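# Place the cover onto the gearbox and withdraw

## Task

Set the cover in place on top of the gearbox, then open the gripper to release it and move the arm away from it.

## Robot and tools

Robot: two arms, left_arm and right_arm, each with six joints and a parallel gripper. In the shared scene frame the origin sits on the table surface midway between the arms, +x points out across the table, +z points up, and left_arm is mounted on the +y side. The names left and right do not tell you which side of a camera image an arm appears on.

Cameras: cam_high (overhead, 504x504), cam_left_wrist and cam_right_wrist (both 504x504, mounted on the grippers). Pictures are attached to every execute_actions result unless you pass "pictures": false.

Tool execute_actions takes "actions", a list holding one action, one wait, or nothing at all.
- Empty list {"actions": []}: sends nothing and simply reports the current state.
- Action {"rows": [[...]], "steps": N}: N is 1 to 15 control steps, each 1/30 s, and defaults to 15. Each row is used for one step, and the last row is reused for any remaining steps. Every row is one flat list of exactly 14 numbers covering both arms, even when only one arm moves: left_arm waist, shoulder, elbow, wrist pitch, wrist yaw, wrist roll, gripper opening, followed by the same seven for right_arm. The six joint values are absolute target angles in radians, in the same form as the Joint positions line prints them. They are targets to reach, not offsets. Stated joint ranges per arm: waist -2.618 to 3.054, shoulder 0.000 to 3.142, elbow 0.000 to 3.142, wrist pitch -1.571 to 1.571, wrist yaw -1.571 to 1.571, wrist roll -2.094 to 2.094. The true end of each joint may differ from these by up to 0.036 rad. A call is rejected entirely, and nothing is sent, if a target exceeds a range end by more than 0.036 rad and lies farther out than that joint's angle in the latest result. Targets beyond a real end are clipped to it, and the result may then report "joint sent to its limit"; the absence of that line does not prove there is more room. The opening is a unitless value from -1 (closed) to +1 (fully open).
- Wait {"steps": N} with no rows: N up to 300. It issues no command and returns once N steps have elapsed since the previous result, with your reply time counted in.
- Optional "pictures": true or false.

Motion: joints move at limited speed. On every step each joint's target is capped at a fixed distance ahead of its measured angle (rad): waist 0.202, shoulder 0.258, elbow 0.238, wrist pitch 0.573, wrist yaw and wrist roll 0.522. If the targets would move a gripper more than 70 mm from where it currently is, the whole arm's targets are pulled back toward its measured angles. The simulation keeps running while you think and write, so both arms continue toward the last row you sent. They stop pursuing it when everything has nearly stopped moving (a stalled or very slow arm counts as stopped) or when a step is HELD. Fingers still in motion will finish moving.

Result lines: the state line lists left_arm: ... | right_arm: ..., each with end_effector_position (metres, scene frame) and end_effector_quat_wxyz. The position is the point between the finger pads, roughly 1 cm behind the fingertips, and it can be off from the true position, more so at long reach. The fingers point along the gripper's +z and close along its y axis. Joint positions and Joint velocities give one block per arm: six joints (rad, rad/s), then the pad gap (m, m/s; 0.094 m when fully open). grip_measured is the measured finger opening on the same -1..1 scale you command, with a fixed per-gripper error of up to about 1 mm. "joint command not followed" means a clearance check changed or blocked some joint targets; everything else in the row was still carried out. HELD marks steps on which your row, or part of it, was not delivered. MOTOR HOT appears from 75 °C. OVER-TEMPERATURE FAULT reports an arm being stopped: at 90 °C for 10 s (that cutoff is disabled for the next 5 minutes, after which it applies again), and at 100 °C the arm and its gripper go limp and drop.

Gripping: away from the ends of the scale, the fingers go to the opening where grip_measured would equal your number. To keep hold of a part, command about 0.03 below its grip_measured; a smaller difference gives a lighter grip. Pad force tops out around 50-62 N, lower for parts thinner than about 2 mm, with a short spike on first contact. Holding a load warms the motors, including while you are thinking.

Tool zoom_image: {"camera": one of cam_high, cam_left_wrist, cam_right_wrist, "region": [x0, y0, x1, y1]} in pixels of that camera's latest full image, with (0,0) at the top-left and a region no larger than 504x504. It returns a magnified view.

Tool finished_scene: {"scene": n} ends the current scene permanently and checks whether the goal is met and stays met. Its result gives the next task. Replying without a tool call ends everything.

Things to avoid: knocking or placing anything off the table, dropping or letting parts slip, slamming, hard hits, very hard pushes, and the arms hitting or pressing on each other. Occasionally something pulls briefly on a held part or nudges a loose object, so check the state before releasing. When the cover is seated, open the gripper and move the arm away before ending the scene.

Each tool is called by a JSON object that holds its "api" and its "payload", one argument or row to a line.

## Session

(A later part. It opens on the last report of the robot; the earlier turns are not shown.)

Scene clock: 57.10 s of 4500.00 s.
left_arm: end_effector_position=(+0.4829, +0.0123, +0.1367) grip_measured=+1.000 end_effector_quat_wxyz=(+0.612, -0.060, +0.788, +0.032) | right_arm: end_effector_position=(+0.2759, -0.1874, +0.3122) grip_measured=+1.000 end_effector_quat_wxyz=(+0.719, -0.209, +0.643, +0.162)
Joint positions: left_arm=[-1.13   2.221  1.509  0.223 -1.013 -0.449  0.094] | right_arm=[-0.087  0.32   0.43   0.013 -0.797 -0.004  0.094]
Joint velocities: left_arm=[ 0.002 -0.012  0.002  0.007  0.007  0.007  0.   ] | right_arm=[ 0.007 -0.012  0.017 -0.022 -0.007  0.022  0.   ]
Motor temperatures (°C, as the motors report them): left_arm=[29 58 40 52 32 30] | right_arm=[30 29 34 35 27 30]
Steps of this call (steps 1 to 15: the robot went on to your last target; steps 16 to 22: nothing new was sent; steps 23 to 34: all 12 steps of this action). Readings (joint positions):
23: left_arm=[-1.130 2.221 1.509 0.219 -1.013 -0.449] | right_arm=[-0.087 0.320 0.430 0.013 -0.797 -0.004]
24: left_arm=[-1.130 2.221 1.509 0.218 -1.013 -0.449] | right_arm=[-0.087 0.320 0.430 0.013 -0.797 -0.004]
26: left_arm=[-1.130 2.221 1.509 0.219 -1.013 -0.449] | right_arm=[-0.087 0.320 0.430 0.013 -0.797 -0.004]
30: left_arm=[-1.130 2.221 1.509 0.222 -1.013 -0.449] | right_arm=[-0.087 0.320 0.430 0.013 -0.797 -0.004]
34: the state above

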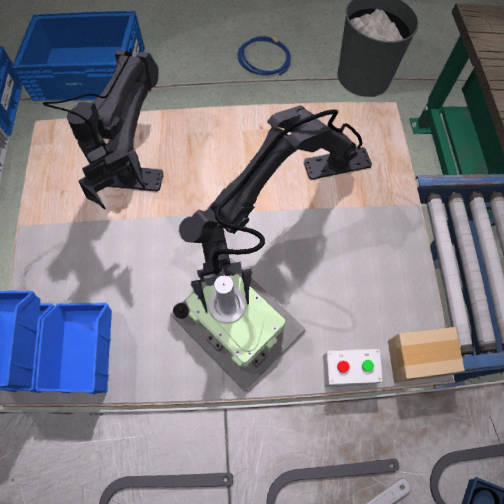

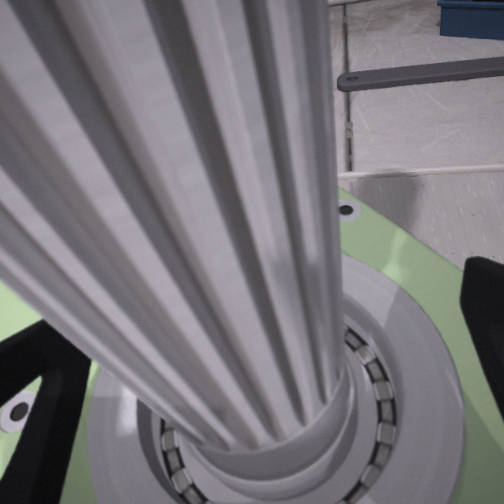

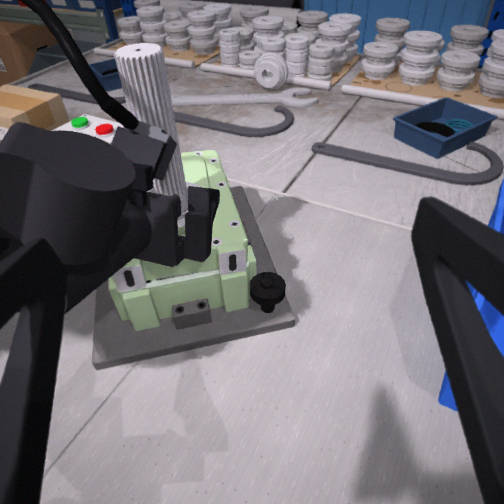

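{"api": "execute_actions", "payload": {
  "actions": [
    {"rows":[[-1.13,2.21,1.52,0.23,-1.02,-0.5,1,-0.08,0.3,0.42,0,-0.8,0,1],[-1.13,2.22,1.51,0.22,-1.02,-0.55,1,-0.08,0.3,0.42,0,-0.8,0,1],[-1.13,2.23,1.50,0.21,-1.02,-0.6,1,-0.08,0.3,0.42,0,-0.8,0,1],[-1.13,2.24,1.49,0.20,-1.02,-0.65,1,-0.08,0.3,0.42,0,-0.8,0,1],[-1.13,2.25,1.48,0.19,-1.02,-0.7,1,-0.08,0.3,0.42,0,-0.8,0,1]],"steps":15}
  ]
}}

{"api": "zoom_image", "payload": {
  "camera": "cam_right_wrist",
  "region": [70,130,290,350]
}}

Scene clock: 58.60 s of 4500.00 s.
left_arm: end_effector_position=(+0.4827, +0.0199, +0.1389) grip_measured=+1.000 end_effector_quat_wxyz=(+0.621, -0.147, +0.770, -0.010) | right_arm: end_effector_position=(+0.2759, -0.1874, +0.3122) grip_measured=+1.000 end_effector_quat_wxyz=(+0.719, -0.209, +0.643, +0.162)
Joint positions: left_arm=[-1.13   2.224  1.509  0.225 -1.061 -0.64   0.094] | right_arm=[-0.087  0.32   0.43   0.013 -0.797 -0.004  0.094]
Joint velocities: left_arm=[ 0.007  0.002 -0.017 -0.022 -0.051 -0.11   0.   ] | right_arm=[ 0.017 -0.012  0.012  0.007  0.095 -0.022  0.   ]
Motor temperatures (°C, as the motors report them): left_arm=[29 58 40 51 32 30] | right_arm=[30 29 34 35 27 30]
Steps of this call (steps 1 to 15: the robot went on to your last target; steps 16 to 30: nothing new was sent; steps 31 to 45: all 15 steps of this action). Readings (joint positions):
31: left_arm=[-1.130 2.221 1.509 0.223 -1.013 -0.455] | right_arm=[-0.087 0.320 0.430 0.013 -0.797 -0.004]
32: left_arm=[-1.130 2.221 1.509 0.223 -1.013 -0.470] | right_arm=[-0.087 0.320 0.430 0.013 -0.797 -0.004]
34: left_arm=[-1.130 2.222 1.509 0.223 -1.017 -0.516] | right_arm=[-0.087 0.320 0.430 0.013 -0.797 -0.004]
38: left_arm=[-1.130 2.224 1.509 0.223 -1.040 -0.600] | right_arm=[-0.087 0.320 0.430 0.013 -0.797 -0.004]
45: the state above

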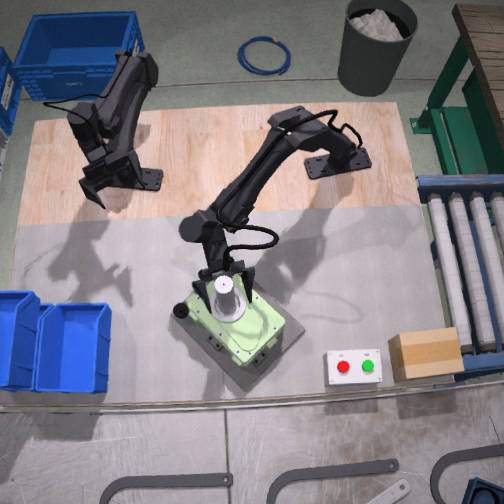

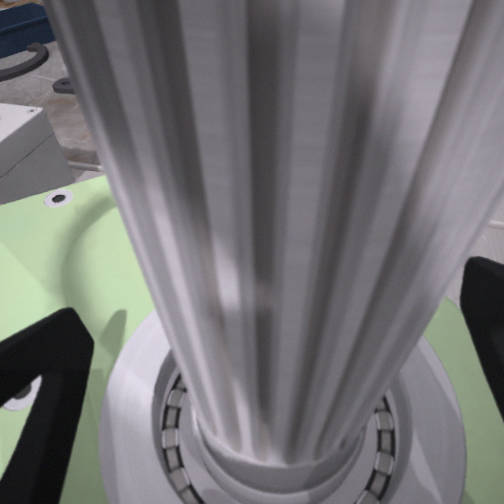

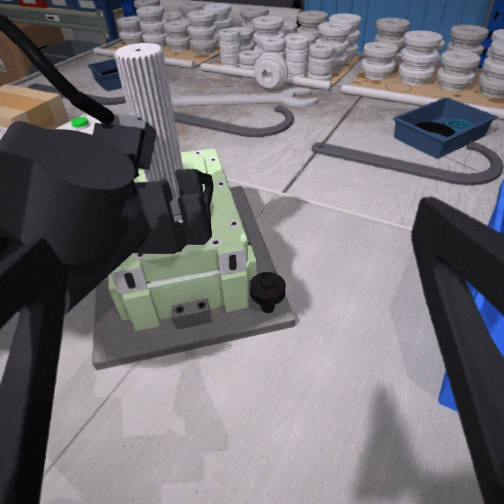

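Region (70, 130, 290, 350) of cam_right_wrist's 504x504 image, scaled by 2.291, with more detail than that image has.

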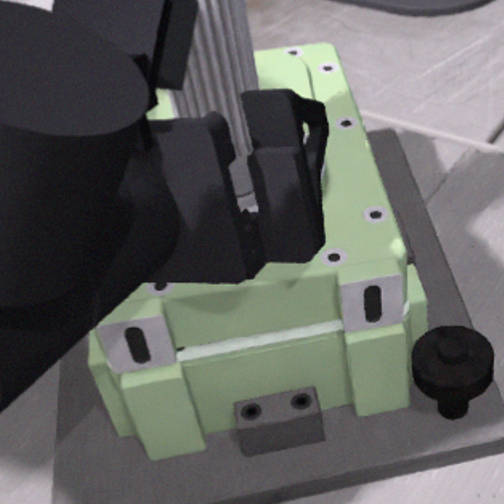

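{"api": "execute_actions", "payload": {
  "actions": [
    {"rows":[[-1.13,2.26,1.47,0.18,-1.02,-0.65,1,-0.08,0.3,0.42,0,-0.8,0,1],[-1.13,2.27,1.46,0.16,-1.02,-0.6,1,-0.08,0.3,0.42,0,-0.8,0,1],[-1.13,2.28,1.45,0.14,-1.02,-0.55,1,-0.08,0.3,0.42,0,-0.8,0,1],[-1.13,2.29,1.44,0.12,-1.0,-0.52,1,-0.08,0.3,0.42,0,-0.8,0,1]],"steps":15}
  ]
}}

{"api": "zoom_image", "payload": {
  "camera": "cam_right_wrist",
  "region": [70,130,290,350]
}}

{"api": "zoom_image", "payload": {
  "camera": "cam_high",
  "region": [160,250,310,400]
}}

Scene clock: 60.23 s of 4500.00 s.
left_arm: end_effector_position=(+0.4800, +0.0232, +0.1297) grip_measured=+1.000 end_effector_quat_wxyz=(+0.614, -0.099, +0.782, +0.032) | right_arm: end_effector_position=(+0.2759, -0.1874, +0.3122) grip_measured=+1.000 end_effector_quat_wxyz=(+0.719, -0.209, +0.643, +0.162)
Joint positions: left_arm=[-1.13   2.225  1.487  0.218 -1.059 -0.536  0.094] | right_arm=[-0.087  0.32   0.43   0.013 -0.797 -0.004  0.094]
Joint velocities: left_arm=[ 0.027  0.002 -0.012  0.007  0.037 -0.037  0.   ] | right_arm=[-0.012 -0.012 -0.007 -0.081 -0.037  0.022  0.   ]
Motor temperatures (°C, as the motors report them): left_arm=[29 57 39 50 32 30] | right_arm=[30 29 34 35 27 30]
Steps of this call (steps 1 to 30: the robot went on to your last target; steps 31 to 34: nothing new was sent; steps 35 to 49: all 15 steps of this action). Readings (joint positions):
35: left_arm=[-1.130 2.224 1.509 0.227 -1.066 -0.647] | right_arm=[-0.087 0.320 0.430 0.013 -0.797 -0.004]
36: left_arm=[-1.130 2.224 1.507 0.227 -1.065 -0.635] | right_arm=[-0.087 0.320 0.430 0.013 -0.797 -0.004]
38: left_arm=[-1.130 2.225 1.497 0.222 -1.064 -0.591] | right_arm=[-0.087 0.320 0.430 0.013 -0.797 -0.004]
42: left_arm=[-1.130 2.225 1.487 0.216 -1.063 -0.543] | right_arm=[-0.087 0.320 0.430 0.013 -0.797 -0.004]
49: the state above

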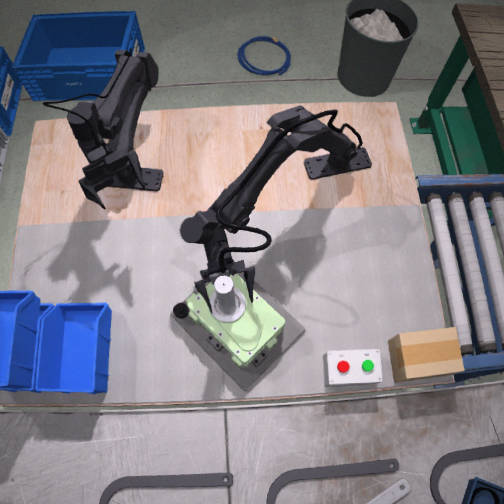

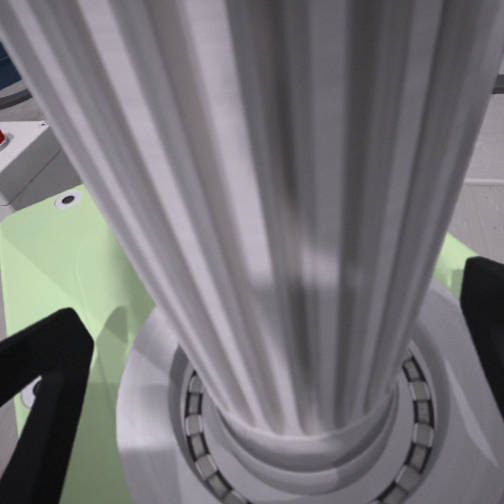

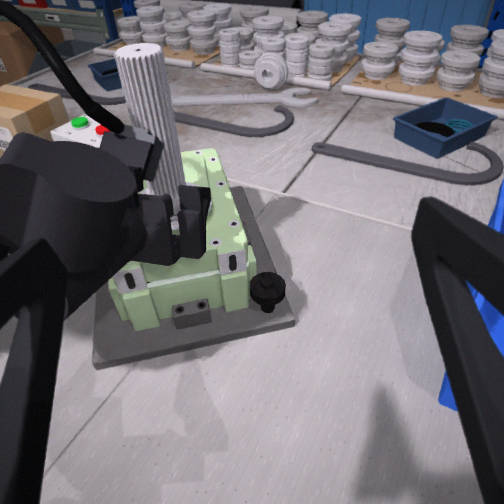

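Region (70, 130, 290, 350) of cam_right_wrist's 504x504 image, scaled by 2.291, with more detail than that image has.

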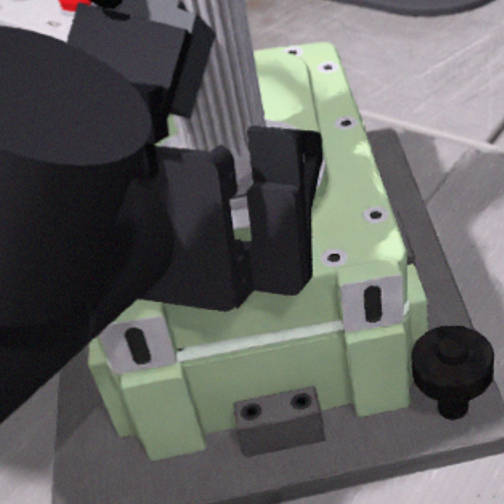

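Region (160, 250, 310, 400) of cam_high's 504x504 image, scaled by 3.360, with more detail than that image has.

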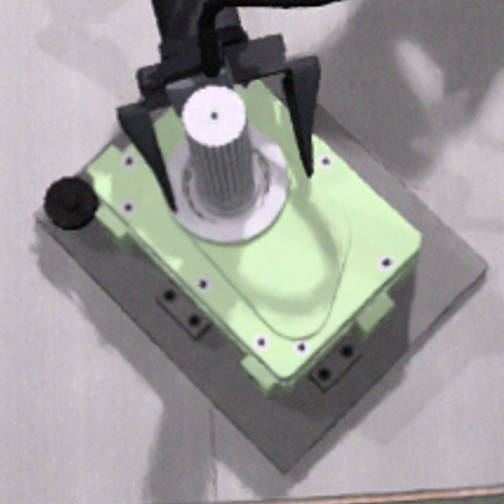

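{"api": "execute_actions", "payload": {
  "actions": [
    {"rows":[[-1.13,2.21,1.51,0.22,-1.04,-0.52,1,-0.08,0.3,0.42,0,-0.8,0,1],[-1.13,2.19,1.52,0.24,-1.03,-0.5,1,-0.08,0.3,0.42,0,-0.8,0,1],[-1.13,2.18,1.53,0.24,-1.03,-0.48,1,-0.08,0.3,0.42,0,-0.8,0,1],[-1.14,2.175,1.53,0.23,-1.03,-0.48,1,-0.08,0.3,0.42,0,-0.8,0,1],[-1.155,2.17,1.525,0.21,-1.04,-0.5,1,-0.08,0.3,0.42,0,-0.8,0,1],[-1.17,2.16,1.52,0.185,-1.05,-0.52,1,-0.08,0.3,0.42,0,-0.8,0,1],[-1.185,2.15,1.515,0.16,-1.06,-0.54,1,-0.08,0.3,0.42,0,-0.8,0,1],[-1.20,2.14,1.51,0.135,-1.07,-0.56,1,-0.08,0.3,0.42,0,-0.8,0,1],[-1.215,2.13,1.50,0.11,-1.08,-0.58,1,-0.08,0.3,0.42,0,-0.8,0,1],[-1.23,2.12,1.495,0.085,-1.09,-0.6,1,-0.08,0.3,0.42,0,-0.8,0,1],[-1.245,2.11,1.49,0.06,-1.10,-0.62,1,-0.08,0.3,0.42,0,-0.8,0,1],[-1.26,2.10,1.485,0.035,-1.11,-0.64,1,-0.08,0.3,0.42,0,-0.8,0,1],[-1.275,2.09,1.48,0.01,-1.12,-0.66,1,-0.08,0.3,0.42,0,-0.8,0,1],[-1.29,2.08,1.475,-0.015,-1.13,-0.68,1,-0.08,0.3,0.42,0,-0.8,0,1]],"steps":15}
  ]
}}

{"api": "execute_actions", "payload": {
  "actions": [
    {"rows":[[-1.31,2.04,1.46,-0.06,-1.12,-0.67,1,-0.08,0.3,0.42,0,-0.8,0,1],[-1.33,1.98,1.43,-0.12,-1.1,-0.65,1,-0.08,0.3,0.42,0,-0.8,0,1],[-1.33,1.9,1.4,-0.2,-1.05,-0.62,1,-0.08,0.3,0.42,0,-0.8,0,1],[-1.33,1.8,1.35,-0.3,-1.0,-0.58,1,-0.08,0.3,0.42,0,-0.8,0,1],[-1.33,1.7,1.3,-0.4,-0.95,-0.54,1,-0.08,0.3,0.42,0,-0.8,0,1],[-1.33,1.6,1.25,-0.5,-0.9,-0.5,1,-0.08,0.3,0.42,0,-0.8,0,1]],"steps":15}
  ],
  "pictures": false
}}

{"api": "execute_actions", "payload": {
  "actions": [
    {"rows":[[-1.33,1.3,1.1,-0.9,-0.3,-0.2,-1,-0.08,0.3,0.42,0,-0.8,0,1]],"steps":15}
  ]
}}

{"api": "zoom_image", "payload": {
  "camera": "cam_right_wrist",
  "region": [70,130,290,350]
}}

Scene clock: 63.03 s of 4500.00 s.
left_arm: end_effector_position=(+0.4200, -0.0196, +0.1693) grip_measured=+1.000 end_effector_quat_wxyz=(+0.614, -0.072, +0.785, -0.016) | right_arm: end_effector_position=(+0.2759, -0.1874, +0.3122) grip_measured=+1.000 end_effector_quat_wxyz=(+0.719, -0.209, +0.643, +0.162)
Joint positions: left_arm=[-1.273  2.114  1.488  0.075 -1.085 -0.616  0.094] | right_arm=[-0.087  0.32   0.43   0.013 -0.797 -0.004  0.094]
Joint velocities: left_arm=[-0.491 -0.281  0.002 -0.388 -0.139 -0.403  0.   ] | right_arm=[ 0.012  0.007 -0.017 -0.007  0.007 -0.037  0.   ]
Motor temperatures (°C, as the motors report them): left_arm=[29 55 38 49 32 30] | right_arm=[30 29 34 35 27 30]
Steps of this call (steps 1 to 15: the robot went on to your last target; steps 16 to 69: nothing new was sent; steps 70 to 84: all 15 steps of this action). Readings (joint positions):
70: left_arm=[-1.130 2.222 1.488 0.223 -1.058 -0.532] | right_arm=[-0.087 0.320 0.430 0.013 -0.797 -0.004]
71: left_arm=[-1.130 2.220 1.488 0.225 -1.054 -0.528] | right_arm=[-0.087 0.320 0.430 0.013 -0.797 -0.004]
73: left_arm=[-1.130 2.216 1.488 0.225 -1.044 -0.514] | right_arm=[-0.087 0.320 0.430 0.013 -0.797 -0.004]
77: left_arm=[-1.151 2.193 1.488 0.199 -1.045 -0.521] | right_arm=[-0.087 0.320 0.430 0.013 -0.797 -0.004]
84: the state above

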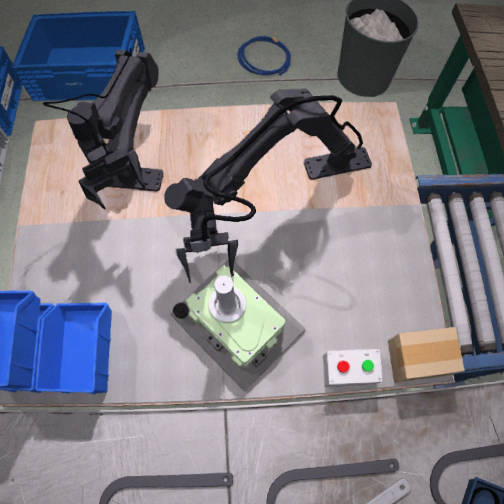

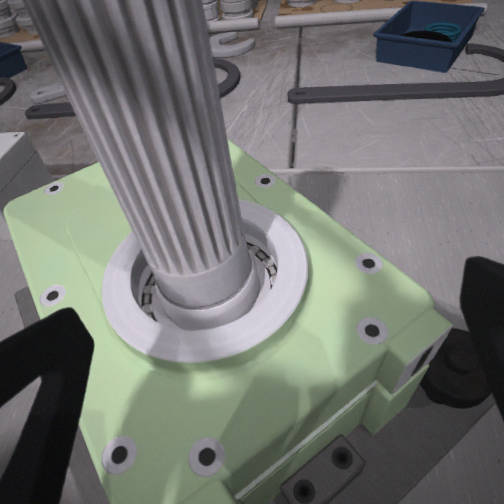

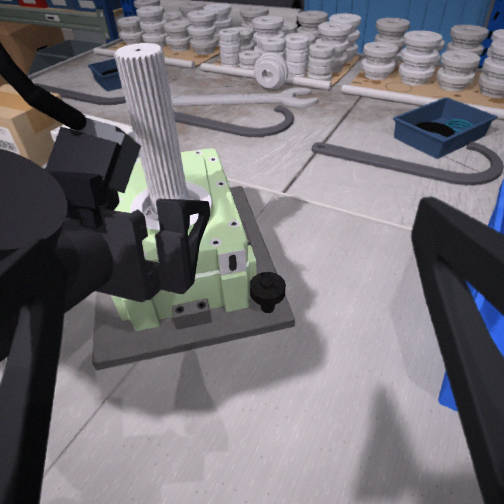

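Scene clock: 63.53 s of 4500.00 s.
left_arm: end_effector_position=(+0.3329, +0.0569, +0.2475) grip_measured=+1.000 end_effector_quat_wxyz=(+0.546, +0.080, +0.834, +0.005) | right_arm: end_effector_position=(+0.2759, -0.1874, +0.3122) grip_measured=+1.000 end_effector_quat_wxyz=(+0.719, -0.209, +0.643, +0.162)
Joint positions: left_arm=[-1.336  1.573  1.269 -0.429 -0.924 -0.518  0.094] | right_arm=[-0.087  0.32   0.43   0.013 -0.797 -0.004  0.094]
Joint velocities: left_arm=[-0.012  0.252 -0.017 -0.344  0.139  0.125  0.   ] | right_arm=[ 0.007  0.002 -0.002 -0.037 -0.051 -0.066  0.   ]
Motor temperatures (°C, as the motors report them): left_arm=[29 55 38 48 32 30] | right_arm=[30 29 34 35 27 30]
Steps of this call (steps 1 to 15: all 15 steps of this action). Readings (joint positions):
1: left_arm=[-1.288 2.102 1.487 0.056 -1.087 -0.626] | right_arm=[-0.087 0.320 0.430 0.013 -0.797 -0.004]
2: left_arm=[-1.302 2.082 1.477 0.032 -1.085 -0.630] | right_arm=[-0.087 0.320 0.430 0.013 -0.797 -0.004]
4: left_arm=[-1.325 1.997 1.419 -0.058 -1.054 -0.623] | right_arm=[-0.087 0.320 0.430 0.013 -0.797 -0.004]
8: left_arm=[-1.336 1.715 1.277 -0.305 -0.963 -0.561] | right_arm=[-0.087 0.320 0.430 0.013 -0.797 -0.004]
15: the state above

Scene clock: 64.03 s of 4500.00 s.
left_arm: end_effector_position=(+0.2203, +0.1017, +0.1766) grip_measured=-0.991 end_effector_quat_wxyz=(+0.292, +0.389, +0.873, -0.033) | right_arm: end_effector_position=(+0.2759, -0.1874, +0.3122) grip_measured=+1.000 end_effector_quat_wxyz=(+0.719, -0.209, +0.643, +0.162)
Joint positions: left_arm=[-1.334  1.301  1.11  -0.874 -0.329 -0.219  0.   ] | right_arm=[-0.087  0.32   0.43   0.013 -0.797 -0.004  0.094]
Joint velocities: left_arm=[ 0.002 -0.037 -0.002 -0.11   0.198  0.154 -0.001] | right_arm=[-0.017 -0.012 -0.007 -0.051 -0.037 -0.007  0.   ]
Motor temperatures (°C, as the motors report them): left_arm=[29 55 38 48 32 30] | right_arm=[30 29 34 35 27 30]
Steps of this call (steps 1 to 15: all 15 steps of this action). Readings (joint positions):
1: left_arm=[-1.334 1.562 1.252 -0.451 -0.869 -0.486] | right_arm=[-0.087 0.320 0.430 0.013 -0.797 -0.004]
2: left_arm=[-1.334 1.526 1.215 -0.501 -0.791 -0.447] | right_arm=[-0.087 0.320 0.430 0.013 -0.797 -0.004]
4: left_arm=[-1.334 1.432 1.145 -0.629 -0.639 -0.373] | right_arm=[-0.087 0.320 0.430 0.013 -0.797 -0.004]
8: left_arm=[-1.334 1.308 1.110 -0.808 -0.437 -0.273] | right_arm=[-0.087 0.320 0.430 0.013 -0.797 -0.004]
15: the state above

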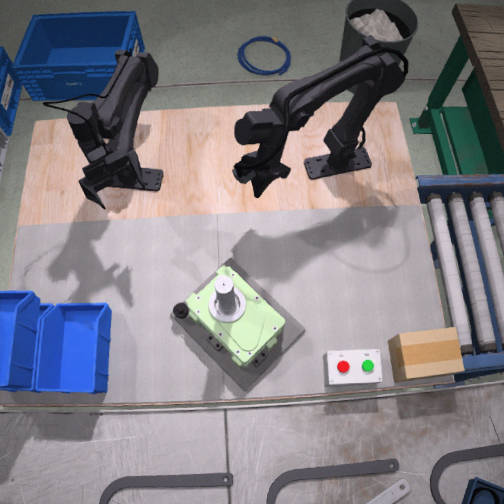

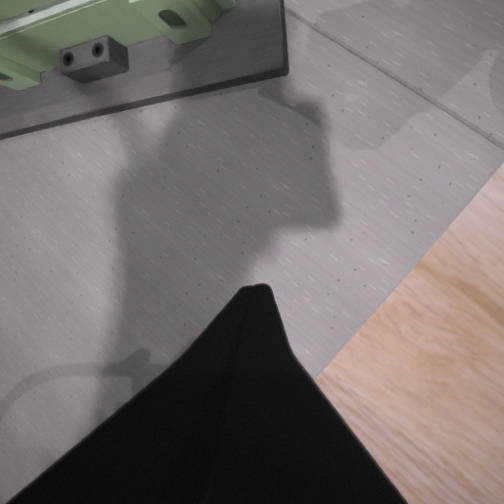

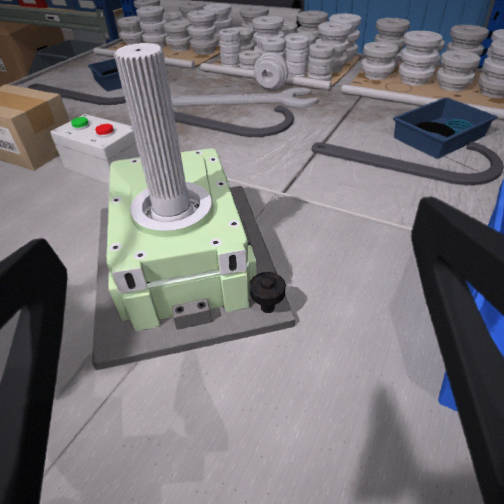

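Region (70, 130, 290, 350) of cam_right_wrist's 504x504 image, scaled by 2.291, with more detail than that image has.

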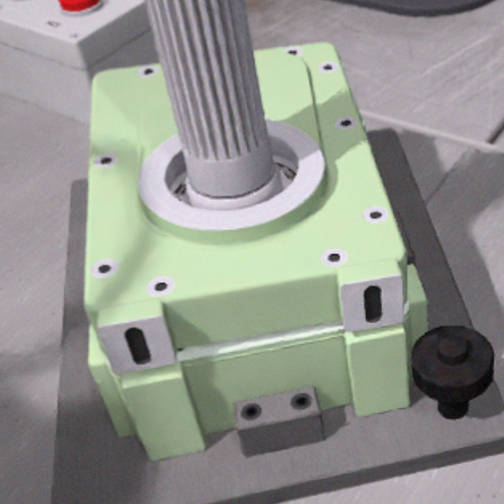

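{"api": "execute_actions", "payload": {
  "actions": [
    {"rows":[[-1.1,1.3,1.0,-0.5,-0.1,0,-1,-0.08,0.3,0.42,0,-0.8,0,1],[-1.0,1.3,0.9,-0.2,0,0,-1,-0.08,0.3,0.42,0,-0.8,0,1],[-0.9,1.35,0.8,0.1,0,0,-1,-0.08,0.3,0.42,0,-0.8,0,1],[-0.82,1.38,0.7,0.4,0,0,-1,-0.08,0.3,0.42,0,-0.8,0,1],[-0.82,1.4,0.6,0.56,0,0,-1,-0.08,0.3,0.42,0,-0.8,0,1],[-0.82,1.42,0.52,0.62,0,0,-1,-0.08,0.3,0.42,0,-0.8,0,1]],"steps":15}
  ],
  "pictures": false
}}

{"api": "execute_actions", "payload": {
  "actions": [
    {"steps":15}
  ]
}}

Scene clock: 65.30 s of 4500.00 s.
left_arm: end_effector_position=(+0.3531, +0.1461, +0.0771) grip_measured=-0.991 end_effector_quat_wxyz=(+0.452, +0.256, +0.844, -0.136) | right_arm: end_effector_position=(+0.2759, -0.1874, +0.3122) grip_measured=+1.000 end_effector_quat_wxyz=(+0.719, -0.209, +0.643, +0.162)
Joint positions: left_arm=[-0.813  1.455  0.497  0.37  -0.031 -0.017  0.   ] | right_arm=[-0.087  0.32   0.43   0.013 -0.797 -0.004  0.094]
Joint velocities: left_arm=[-0.012 -0.139  0.002  1.516  0.154  0.11   0.   ] | right_arm=[ 0.022  0.002 -0.002  0.022 -0.081  0.007  0.   ]
Motor temperatures (°C, as the motors report them): left_arm=[29 54 38 48 32 30] | right_arm=[30 29 34 35 27 30]
Steps of this call (steps 1 to 23: the robot went on to your last target; steps 24 to 38: all 15 steps of this action). Readings (joint positions):
24: left_arm=[-1.305 1.297 1.092 -0.841 -0.260 -0.173] | right_arm=[-0.087 0.320 0.430 0.013 -0.797 -0.004]
25: left_arm=[-1.246 1.291 1.046 -0.731 -0.204 -0.138] | right_arm=[-0.087 0.320 0.430 0.013 -0.797 -0.004]
27: left_arm=[-1.105 1.303 0.914 -0.480 -0.131 -0.091] | right_arm=[-0.087 0.320 0.430 0.013 -0.797 -0.004]
31: left_arm=[-0.853 1.418 0.619 -0.026 -0.068 -0.043] | right_arm=[-0.087 0.320 0.430 0.013 -0.797 -0.004]
38: the state above

Scene clock: 65.80 s of 4500.00 s.
left_arm: end_effector_position=(+0.3713, +0.1282, +0.1331) grip_measured=-0.991 end_effector_quat_wxyz=(+0.547, +0.246, +0.781, -0.174) | right_arm: end_effector_position=(+0.2759, -0.1874, +0.3122) grip_measured=+1.000 end_effector_quat_wxyz=(+0.719, -0.209, +0.643, +0.162)
Joint positions: left_arm=[-0.813  1.437  0.497  0.592 -0.009 -0.006  0.   ] | right_arm=[-0.087  0.32   0.43   0.013 -0.797 -0.004  0.094]
Joint velocities: left_arm=[ 0.002  0.002 -0.017 -0.022  0.022 -0.037 -0.001] | right_arm=[-0.007 -0.007 -0.017  0.007  0.037  0.037  0.   ]
Motor temperatures (°C, as the motors report them): left_arm=[29 53 38 48 31 30] | right_arm=[30 29 34 35 27 30]
Steps of this call (steps 1 to 15: the robot went on to your last target). Readings (joint positions):
1: left_arm=[-0.813 1.451 0.497 0.418 -0.026 -0.015] | right_arm=[-0.087 0.320 0.430 0.013 -0.797 -0.004]
2: left_arm=[-0.813 1.446 0.497 0.459 -0.022 -0.013] | right_arm=[-0.087 0.320 0.430 0.013 -0.797 -0.004]
4: left_arm=[-0.813 1.438 0.497 0.519 -0.017 -0.011] | right_arm=[-0.087 0.320 0.430 0.013 -0.797 -0.004]
8: left_arm=[-0.813 1.437 0.497 0.572 -0.011 -0.008] | right_arm=[-0.087 0.320 0.430 0.013 -0.797 -0.004]
15: the state above

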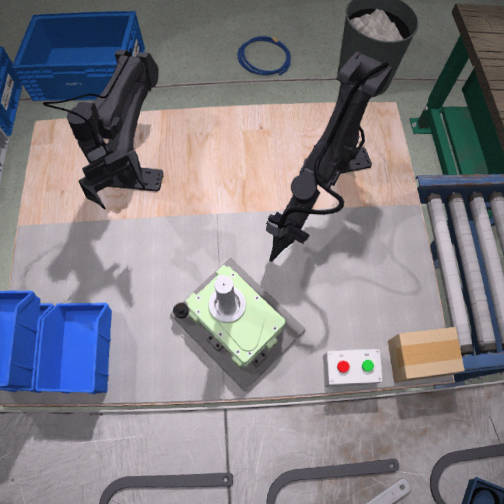

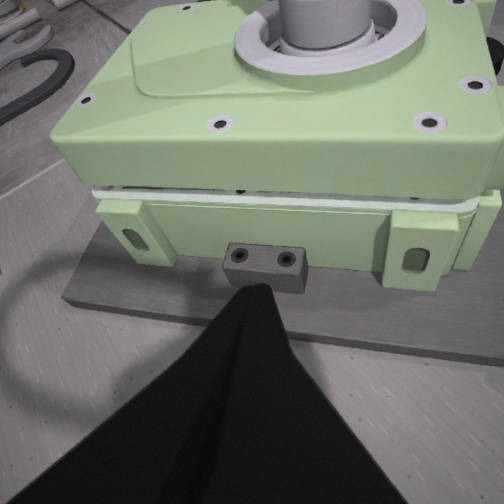

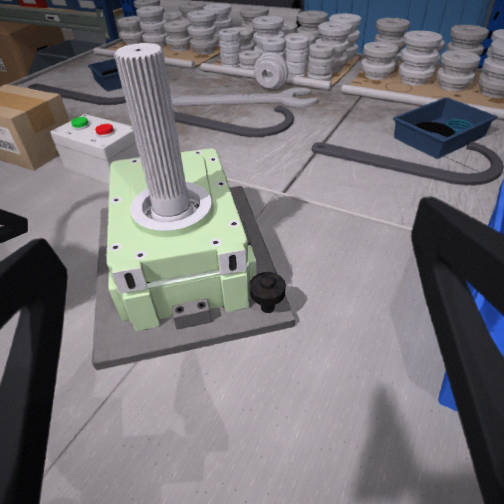

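{"api": "execute_actions", "payload": {
  "actions": [
    {"rows":[[-0.8,1.4,0.65,0.45,0,0,-1,-0.08,0.3,0.42,0,-0.8,0,1],[-0.78,1.4,0.8,0.3,0,0,-1,-0.08,0.3,0.42,0,-0.8,0,1],[-0.76,1.42,0.95,0.15,0,0,-1,-0.08,0.3,0.42,0,-0.8,0,1],[-0.74,1.46,1.1,0,0,0,-1,-0.08,0.3,0.42,0,-0.8,0,1],[-0.72,1.52,1.22,-0.15,0,0,-1,-0.08,0.3,0.42,0,-0.8,0,1],[-0.71,1.58,1.33,-0.3,0,0,-1,-0.08,0.3,0.42,0,-0.8,0,1],[-0.70,1.65,1.43,-0.45,0,0,-1,-0.08,0.3,0.42,0,-0.8,0,1],[-0.70,1.72,1.52,-0.58,0,0,-1,-0.08,0.3,0.42,0,-0.8,0,1],[-0.70,1.8,1.6,-0.7,0,0,-1,-0.08,0.3,0.42,0,-0.8,0,1]],"steps":15}
  ],
  "pictures": false
}}

{"api": "execute_actions", "payload": {
  "actions": [
    {"rows":[[-0.70,1.83,1.64,-0.7,0,0,-1,-0.08,0.3,0.42,0,-0.8,0,1],[-0.70,1.86,1.68,-0.7,0,0,-1,-0.08,0.3,0.42,0,-0.8,0,1],[-0.70,1.89,1.72,-0.69,0,0,-1,-0.08,0.3,0.42,0,-0.8,0,1],[-0.70,1.92,1.75,-0.69,0,0,-1,-0.08,0.3,0.42,0,-0.8,0,1],[-0.70,1.95,1.78,-0.68,0,0,-1,-0.08,0.3,0.42,0,-0.8,0,1],[-0.70,1.98,1.80,-0.68,0,0,-1,-0.08,0.3,0.42,0,-0.8,0,1],[-0.70,2.0,1.82,-0.68,0,0,-1,-0.08,0.3,0.42,0,-0.8,0,1]],"steps":15}
  ]
}}

Scene clock: 67.83 s of 4500.00 s.
left_arm: end_effector_position=(+0.4766, +0.1197, +0.1607) grip_measured=-0.991 end_effector_quat_wxyz=(+0.333, +0.235, +0.909, -0.087) | right_arm: end_effector_position=(+0.2759, -0.1874, +0.3122) grip_measured=+1.000 end_effector_quat_wxyz=(+0.719, -0.209, +0.643, +0.162)
Joint positions: left_arm=[-0.702  1.852  1.525 -0.54  -0.002 -0.005  0.   ] | right_arm=[-0.087  0.32   0.43   0.013 -0.797 -0.004  0.094]
Joint velocities: left_arm=[-0.002 -0.042  0.706 -0.872 -0.037 -0.022 -0.001] | right_arm=[-0.007  0.012  0.002  0.022  0.051 -0.007  0.   ]
Motor temperatures (°C, as the motors report them): left_arm=[29 52 38 48 31 30] | right_arm=[30 29 34 35 27 30]
Steps of this call (steps 1 to 15: the robot went on to your last target; steps 16 to 46: nothing new was sent; steps 47 to 61: all 15 steps of this action). Readings (joint positions):
47: left_arm=[-0.813 1.436 0.515 0.564 -0.008 -0.006] | right_arm=[-0.087 0.320 0.430 0.013 -0.797 -0.004]
48: left_arm=[-0.810 1.436 0.562 0.491 -0.006 -0.006] | right_arm=[-0.087 0.320 0.430 0.013 -0.797 -0.004]
50: left_arm=[-0.788 1.443 0.701 0.329 -0.001 -0.005] | right_arm=[-0.087 0.320 0.430 0.013 -0.797 -0.004]
54: left_arm=[-0.720 1.570 1.051 -0.028 -0.000 -0.005] | right_arm=[-0.087 0.320 0.430 0.013 -0.797 -0.004]
61: the state above

Scene clock: 68.33 s of 4500.00 s.
left_arm: end_effector_position=(+0.5096, +0.1011, +0.1675) grip_measured=-0.991 end_effector_quat_wxyz=(+0.323, +0.236, +0.913, -0.085) | right_arm: end_effector_position=(+0.2759, -0.1874, +0.3122) grip_measured=+1.000 end_effector_quat_wxyz=(+0.719, -0.209, +0.643, +0.162)
Joint positions: left_arm=[-0.702  2.02   1.797 -0.668 -0.002 -0.005  0.   ] | right_arm=[-0.087  0.32   0.43   0.013 -0.797 -0.004  0.094]
Joint velocities: left_arm=[ 0.022  0.056 -0.002 -0.227 -0.037 -0.037  0.   ] | right_arm=[-0.022 -0.017  0.002  0.037  0.007  0.022  0.   ]
Motor temperatures (°C, as the motors report them): left_arm=[29 52 38 48 31 30] | right_arm=[30 29 34 35 27 30]
Steps of this call (steps 1 to 15: all 15 steps of this action). Readings (joint positions):
1: left_arm=[-0.702 1.851 1.553 -0.574 -0.002 -0.005] | right_arm=[-0.087 0.320 0.430 0.013 -0.797 -0.004]
2: left_arm=[-0.702 1.851 1.587 -0.603 -0.002 -0.005] | right_arm=[-0.087 0.320 0.430 0.013 -0.797 -0.004]
4: left_arm=[-0.702 1.868 1.663 -0.637 -0.002 -0.005] | right_arm=[-0.087 0.320 0.430 0.013 -0.797 -0.004]
8: left_arm=[-0.702 1.944 1.788 -0.638 -0.002 -0.005] | right_arm=[-0.087 0.320 0.430 0.013 -0.797 -0.004]
15: the state above

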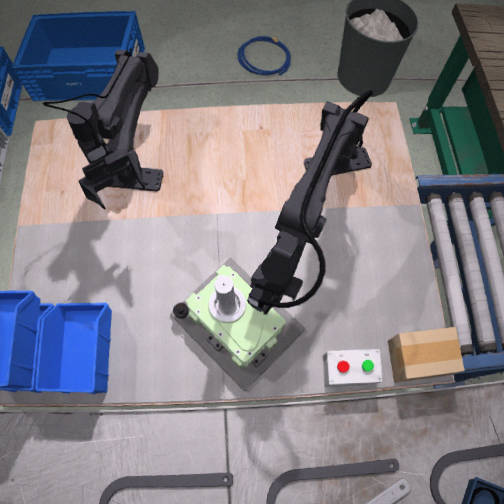

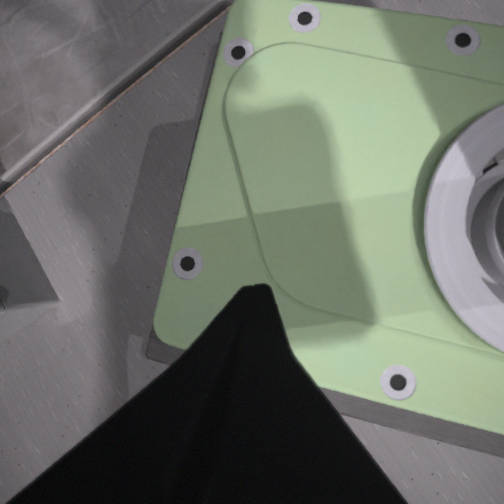

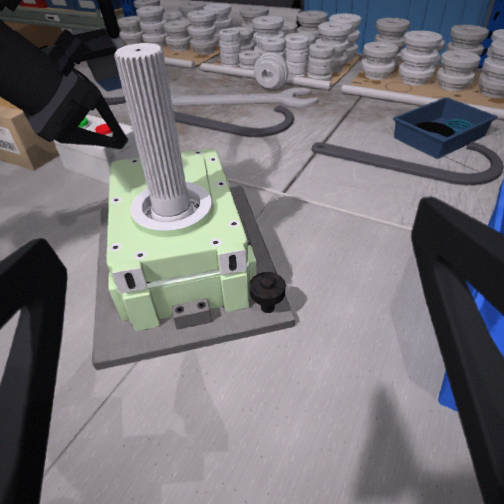

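{"api": "execute_actions", "payload": {
  "actions": [
    {"rows":[[-0.70,2.01,1.815,-0.66,0,0,-1,-0.08,0.3,0.42,0,-0.8,0,1],[-0.70,2.02,1.81,-0.64,0,0,-1,-0.08,0.3,0.42,0,-0.8,0,1],[-0.70,2.03,1.80,-0.62,0,0,-1,-0.08,0.3,0.42,0,-0.8,0,1],[-0.70,2.04,1.795,-0.60,0,0,-1,-0.08,0.3,0.42,0,-0.8,0,1],[-0.70,2.05,1.79,-0.59,0,0,-1,-0.08,0.3,0.42,0,-0.8,0,1],[-0.70,2.06,1.785,-0.58,0,0,-1,-0.08,0.3,0.42,0,-0.8,0,1],[-0.70,2.07,1.78,-0.57,0,0,-1,-0.08,0.3,0.42,0,-0.8,0,1],[-0.70,2.08,1.775,-0.56,0,0,-1,-0.08,0.3,0.42,0,-0.8,0,1]],"steps":15}
  ]
}}

Scene clock: 69.63 s of 4500.00 s.
left_arm: end_effector_position=(+0.5220, +0.0941, +0.1353) grip_measured=-0.991 end_effector_quat_wxyz=(+0.318, +0.237, +0.914, -0.083) | right_arm: end_effector_position=(+0.2759, -0.1874, +0.3122) grip_measured=+1.000 end_effector_quat_wxyz=(+0.719, -0.209, +0.643, +0.162)
Joint positions: left_arm=[-0.702  2.092  1.783 -0.592 -0.002 -0.005  0.   ] | right_arm=[-0.087  0.32   0.43   0.013 -0.797 -0.004  0.094]
Joint velocities: left_arm=[-0.027  0.056 -0.032  0.037  0.007  0.037 -0.001] | right_arm=[-0.012 -0.022  0.002 -0.022  0.007 -0.022  0.   ]
Motor temperatures (°C, as the motors report them): left_arm=[29 52 38 48 31 30] | right_arm=[30 29 34 35 27 30]
Steps of this call (steps 1 to 15: the robot went on to your last target; steps 16 to 24: nothing new was sent; steps 25 to 39: all 15 steps of this action). Readings (joint positions):
25: left_arm=[-0.702 2.021 1.797 -0.675 -0.002 -0.005] | right_arm=[-0.087 0.320 0.430 0.013 -0.797 -0.004]
26: left_arm=[-0.702 2.021 1.797 -0.674 -0.002 -0.005] | right_arm=[-0.087 0.320 0.430 0.013 -0.797 -0.004]
28: left_arm=[-0.702 2.024 1.797 -0.662 -0.002 -0.005] | right_arm=[-0.087 0.320 0.430 0.013 -0.797 -0.004]
32: left_arm=[-0.702 2.049 1.797 -0.618 -0.002 -0.005] | right_arm=[-0.087 0.320 0.430 0.013 -0.797 -0.004]
39: the state above

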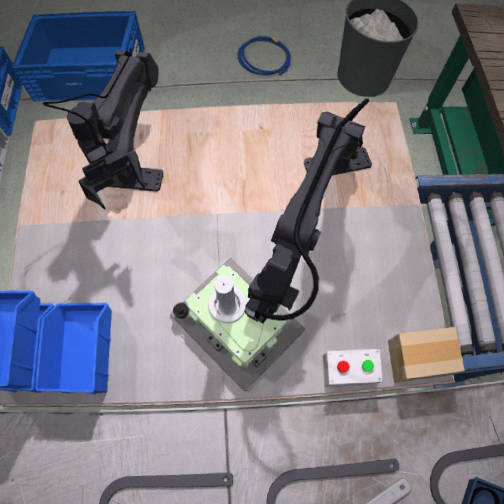

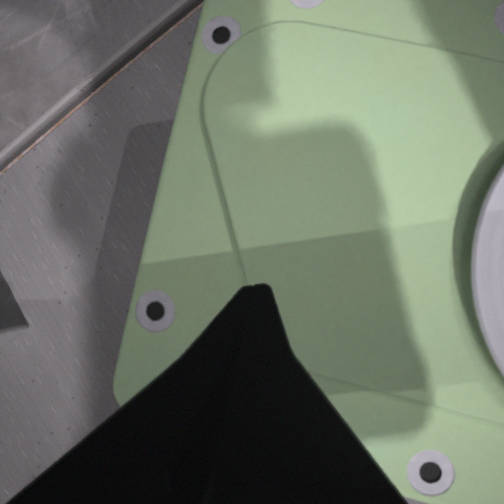

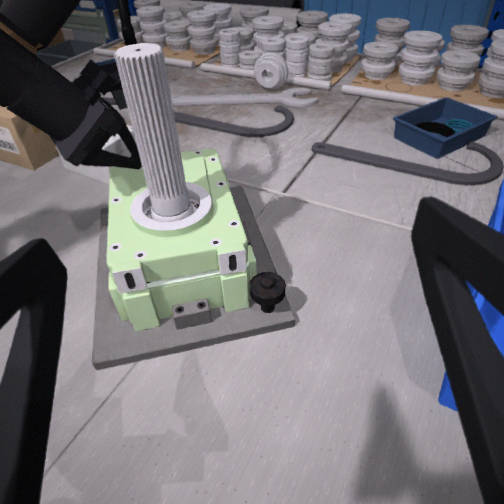

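{"api": "execute_actions", "payload": {
  "actions": [
    {"rows":[[-0.70,2.085,1.77,-0.58,0,0,-1,-0.08,0.3,0.42,0,-0.8,0,1],[-0.70,2.09,1.76,-0.6,0,0,-1,-0.08,0.3,0.42,0,-0.8,0,1],[-0.70,2.10,1.75,-0.62,0,0,-1,-0.08,0.3,0.42,0,-0.8,0,1],[-0.70,2.11,1.74,-0.64,0,0,-1,-0.08,0.3,0.42,0,-0.8,0,1],[-0.70,2.12,1.73,-0.66,0,0,-1,-0.08,0.3,0.42,0,-0.8,0,1]],"steps":15}
  ]
}}

Scene clock: 70.80 s of 4500.00 s.
left_arm: end_effector_position=(+0.5182, +0.0963, +0.1258) grip_measured=-0.991 end_effector_quat_wxyz=(+0.308, +0.237, +0.918, -0.080) | right_arm: end_effector_position=(+0.2759, -0.1874, +0.3122) grip_measured=+1.000 end_effector_quat_wxyz=(+0.719, -0.209, +0.643, +0.162)
Joint positions: left_arm=[-0.702  2.095  1.762 -0.591 -0.002 -0.005  0.   ] | right_arm=[-0.087  0.32   0.43   0.013 -0.797 -0.004  0.094]
Joint velocities: left_arm=[ 0.012  0.002  0.007 -0.051 -0.007  0.022  0.   ] | right_arm=[ 0.017 -0.012 -0.002 -0.037  0.051  0.051  0.   ]
Motor temperatures (°C, as the motors report them): left_arm=[29 52 38 47 31 30] | right_arm=[30 29 34 35 27 30]
Steps of this call (steps 1 to 15: the robot went on to your last target; steps 16 to 20: nothing new was sent; steps 21 to 35: all 15 steps of this action). Readings (joint positions):
21: left_arm=[-0.702 2.093 1.783 -0.583 -0.002 -0.005] | right_arm=[-0.087 0.320 0.430 0.013 -0.797 -0.004]
22: left_arm=[-0.702 2.093 1.783 -0.583 -0.002 -0.005] | right_arm=[-0.087 0.320 0.430 0.013 -0.797 -0.004]
24: left_arm=[-0.702 2.093 1.775 -0.586 -0.002 -0.005] | right_arm=[-0.087 0.320 0.430 0.013 -0.797 -0.004]
28: left_arm=[-0.702 2.095 1.762 -0.591 -0.002 -0.005] | right_arm=[-0.087 0.320 0.430 0.013 -0.797 -0.004]
35: the state above

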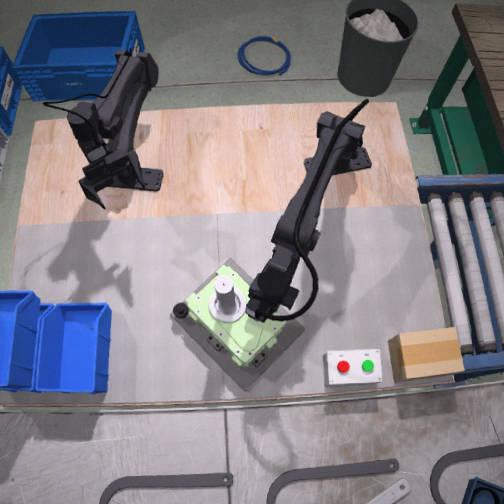

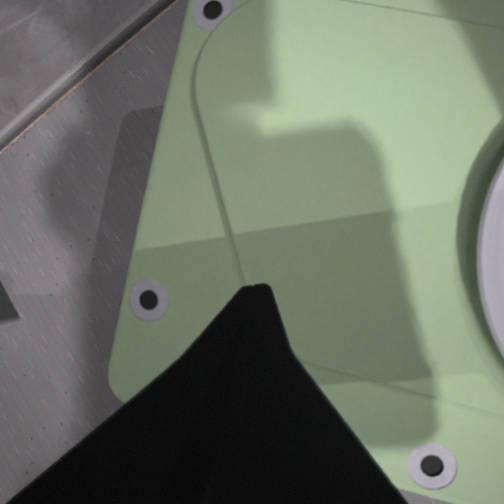

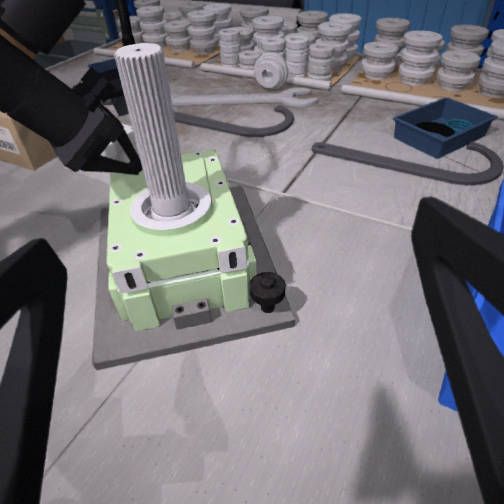

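{"api": "execute_actions", "payload": {
  "actions": [
    {"rows":[[-0.70,2.13,1.74,-0.62,0,0,-1,-0.08,0.3,0.42,0,-0.8,0,1],[-0.70,2.14,1.75,-0.58,0,0,-1,-0.08,0.3,0.42,0,-0.8,0,1],[-0.70,2.15,1.76,-0.54,0,0,-1,-0.08,0.3,0.42,0,-0.8,0,1],[-0.70,2.16,1.77,-0.51,0,0,-1,-0.08,0.3,0.42,0,-0.8,0,1]],"steps":15}
  ]
}}

{"api": "zoom_image", "payload": {
  "camera": "cam_right_wrist",
  "region": [70,130,290,350]
}}

Scene clock: 72.20 s of 4500.00 s.
left_arm: end_effector_position=(+0.5379, +0.0852, +0.1268) grip_measured=-0.991 end_effector_quat_wxyz=(+0.346, +0.234, +0.904, -0.091) | right_arm: end_effector_position=(+0.2759, -0.1874, +0.3122) grip_measured=+1.000 end_effector_quat_wxyz=(+0.719, -0.209, +0.643, +0.162)
Joint positions: left_arm=[-0.702  2.127  1.762 -0.475 -0.002 -0.005  0.   ] | right_arm=[-0.087  0.32   0.43   0.013 -0.797 -0.004  0.094]
Joint velocities: left_arm=[ 0.022  0.017 -0.007  0.081  0.037 -0.022  0.001] | right_arm=[-0.042 -0.017 -0.012 -0.051  0.007 -0.066  0.   ]
Motor temperatures (°C, as the motors report them): left_arm=[29 52 38 47 31 30] | right_arm=[30 29 34 35 27 30]
Steps of this call (steps 1 to 15: the robot went on to your last target; steps 16 to 27: nothing new was sent; steps 28 to 42: all 15 steps of this action). Readings (joint positions):
28: left_arm=[-0.702 2.095 1.762 -0.590 -0.002 -0.005] | right_arm=[-0.087 0.320 0.430 0.013 -0.797 -0.004]
29: left_arm=[-0.702 2.095 1.762 -0.586 -0.002 -0.005] | right_arm=[-0.087 0.320 0.430 0.013 -0.797 -0.004]
31: left_arm=[-0.702 2.104 1.762 -0.559 -0.002 -0.005] | right_arm=[-0.087 0.320 0.430 0.013 -0.797 -0.004]
35: left_arm=[-0.702 2.121 1.762 -0.496 -0.002 -0.005] | right_arm=[-0.087 0.320 0.430 0.013 -0.797 -0.004]
42: the state above

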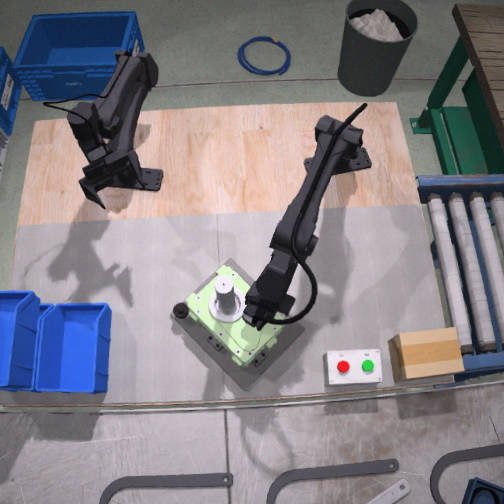

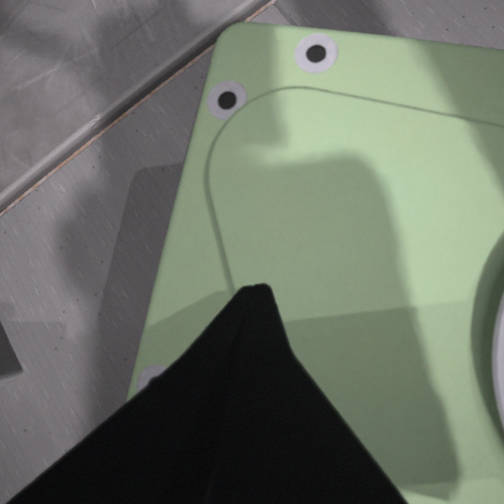

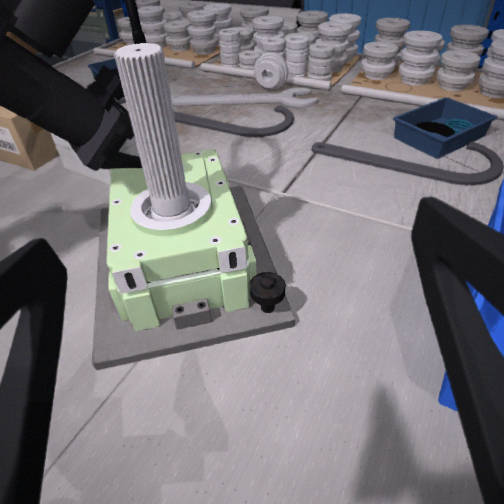

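Region (70, 130, 290, 350) of cam_right_wrist's 504x504 image, scaled by 2.291, with more detail than that image has.

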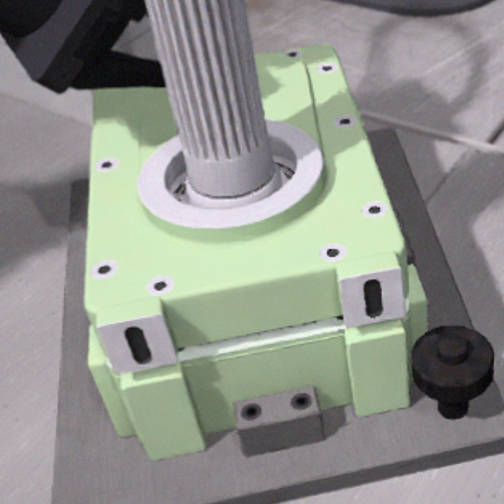

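{"api": "execute_actions", "payload": {
  "actions": [
    {"rows":[[-0.70,2.16,1.75,-0.55,0,0,-1,-0.08,0.3,0.42,0,-0.8,0,1],[-0.71,2.16,1.73,-0.6,0,0,-1,-0.08,0.3,0.42,0,-0.8,0,1],[-0.72,2.16,1.72,-0.64,0,0,-1,-0.08,0.3,0.42,0,-0.8,0,1],[-0.73,2.16,1.71,-0.68,0,0,-1,-0.08,0.3,0.42,0,-0.8,0,1],[-0.74,2.16,1.70,-0.70,0,0,-1,-0.08,0.3,0.42,0,-0.8,0,1]],"steps":15}
  ]
}}

{"api": "zoom_image", "payload": {
  "camera": "cam_right_wrist",
  "region": [70,130,290,350]
}}

Scene clock: 73.87 s of 4500.00 s.
left_arm: end_effector_position=(+0.5283, +0.0806, +0.1244) grip_measured=-0.991 end_effector_quat_wxyz=(+0.335, +0.242, +0.907, -0.083) | right_arm: end_effector_position=(+0.2759, -0.1874, +0.3122) grip_measured=+1.000 end_effector_quat_wxyz=(+0.719, -0.209, +0.643, +0.162)
Joint positions: left_arm=[-0.723  2.121  1.762 -0.507 -0.02  -0.005  0.   ] | right_arm=[-0.087  0.32   0.43   0.013 -0.797 -0.004  0.094]
Joint velocities: left_arm=[ 0.017  0.007 -0.017  0.007  0.037 -0.022  0.   ] | right_arm=[-0.017 -0.012 -0.002 -0.022 -0.022 -0.022  0.   ]
Motor temperatures (°C, as the motors report them): left_arm=[29 52 38 46 31 30] | right_arm=[30 29 34 35 27 30]
Steps of this call (steps 1 to 15: the robot went on to your last target; steps 16 to 35: nothing new was sent; steps 36 to 50: all 15 steps of this action). Readings (joint positions):
36: left_arm=[-0.702 2.127 1.762 -0.473 -0.002 -0.005] | right_arm=[-0.087 0.320 0.430 0.013 -0.797 -0.004]
37: left_arm=[-0.702 2.127 1.762 -0.475 -0.002 -0.005] | right_arm=[-0.087 0.320 0.430 0.013 -0.797 -0.004]
39: left_arm=[-0.704 2.127 1.762 -0.485 -0.003 -0.005] | right_arm=[-0.087 0.320 0.430 0.013 -0.797 -0.004]
43: left_arm=[-0.717 2.123 1.762 -0.500 -0.016 -0.005] | right_arm=[-0.087 0.320 0.430 0.013 -0.797 -0.004]
50: the state above

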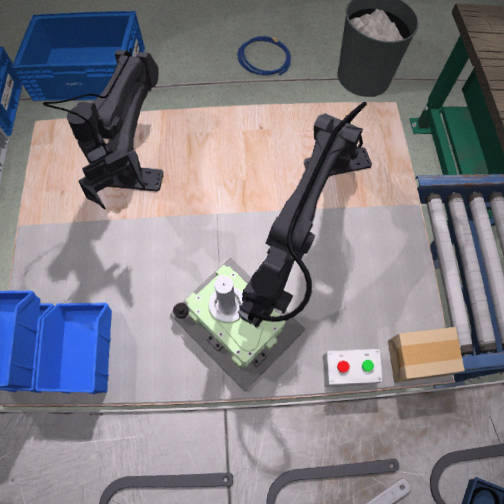

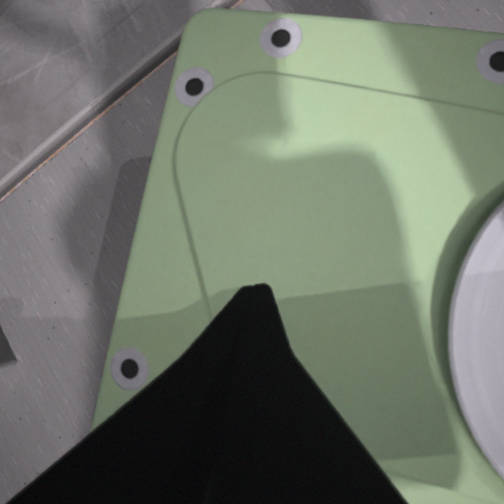

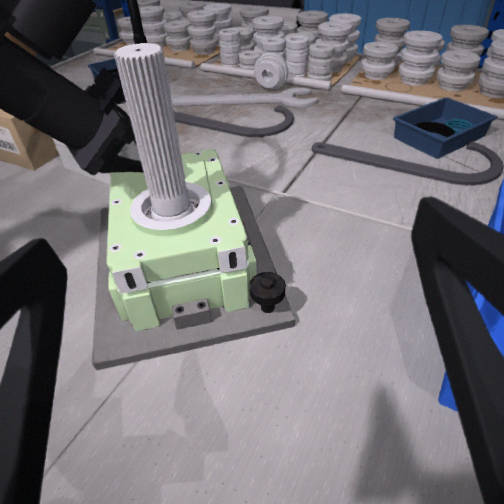

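Region (70, 130, 290, 350) of cam_right_wrist's 504x504 image, scaled by 2.291, with more detail than that image has.

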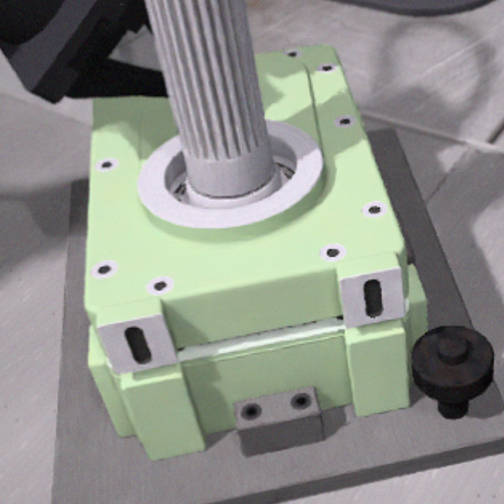

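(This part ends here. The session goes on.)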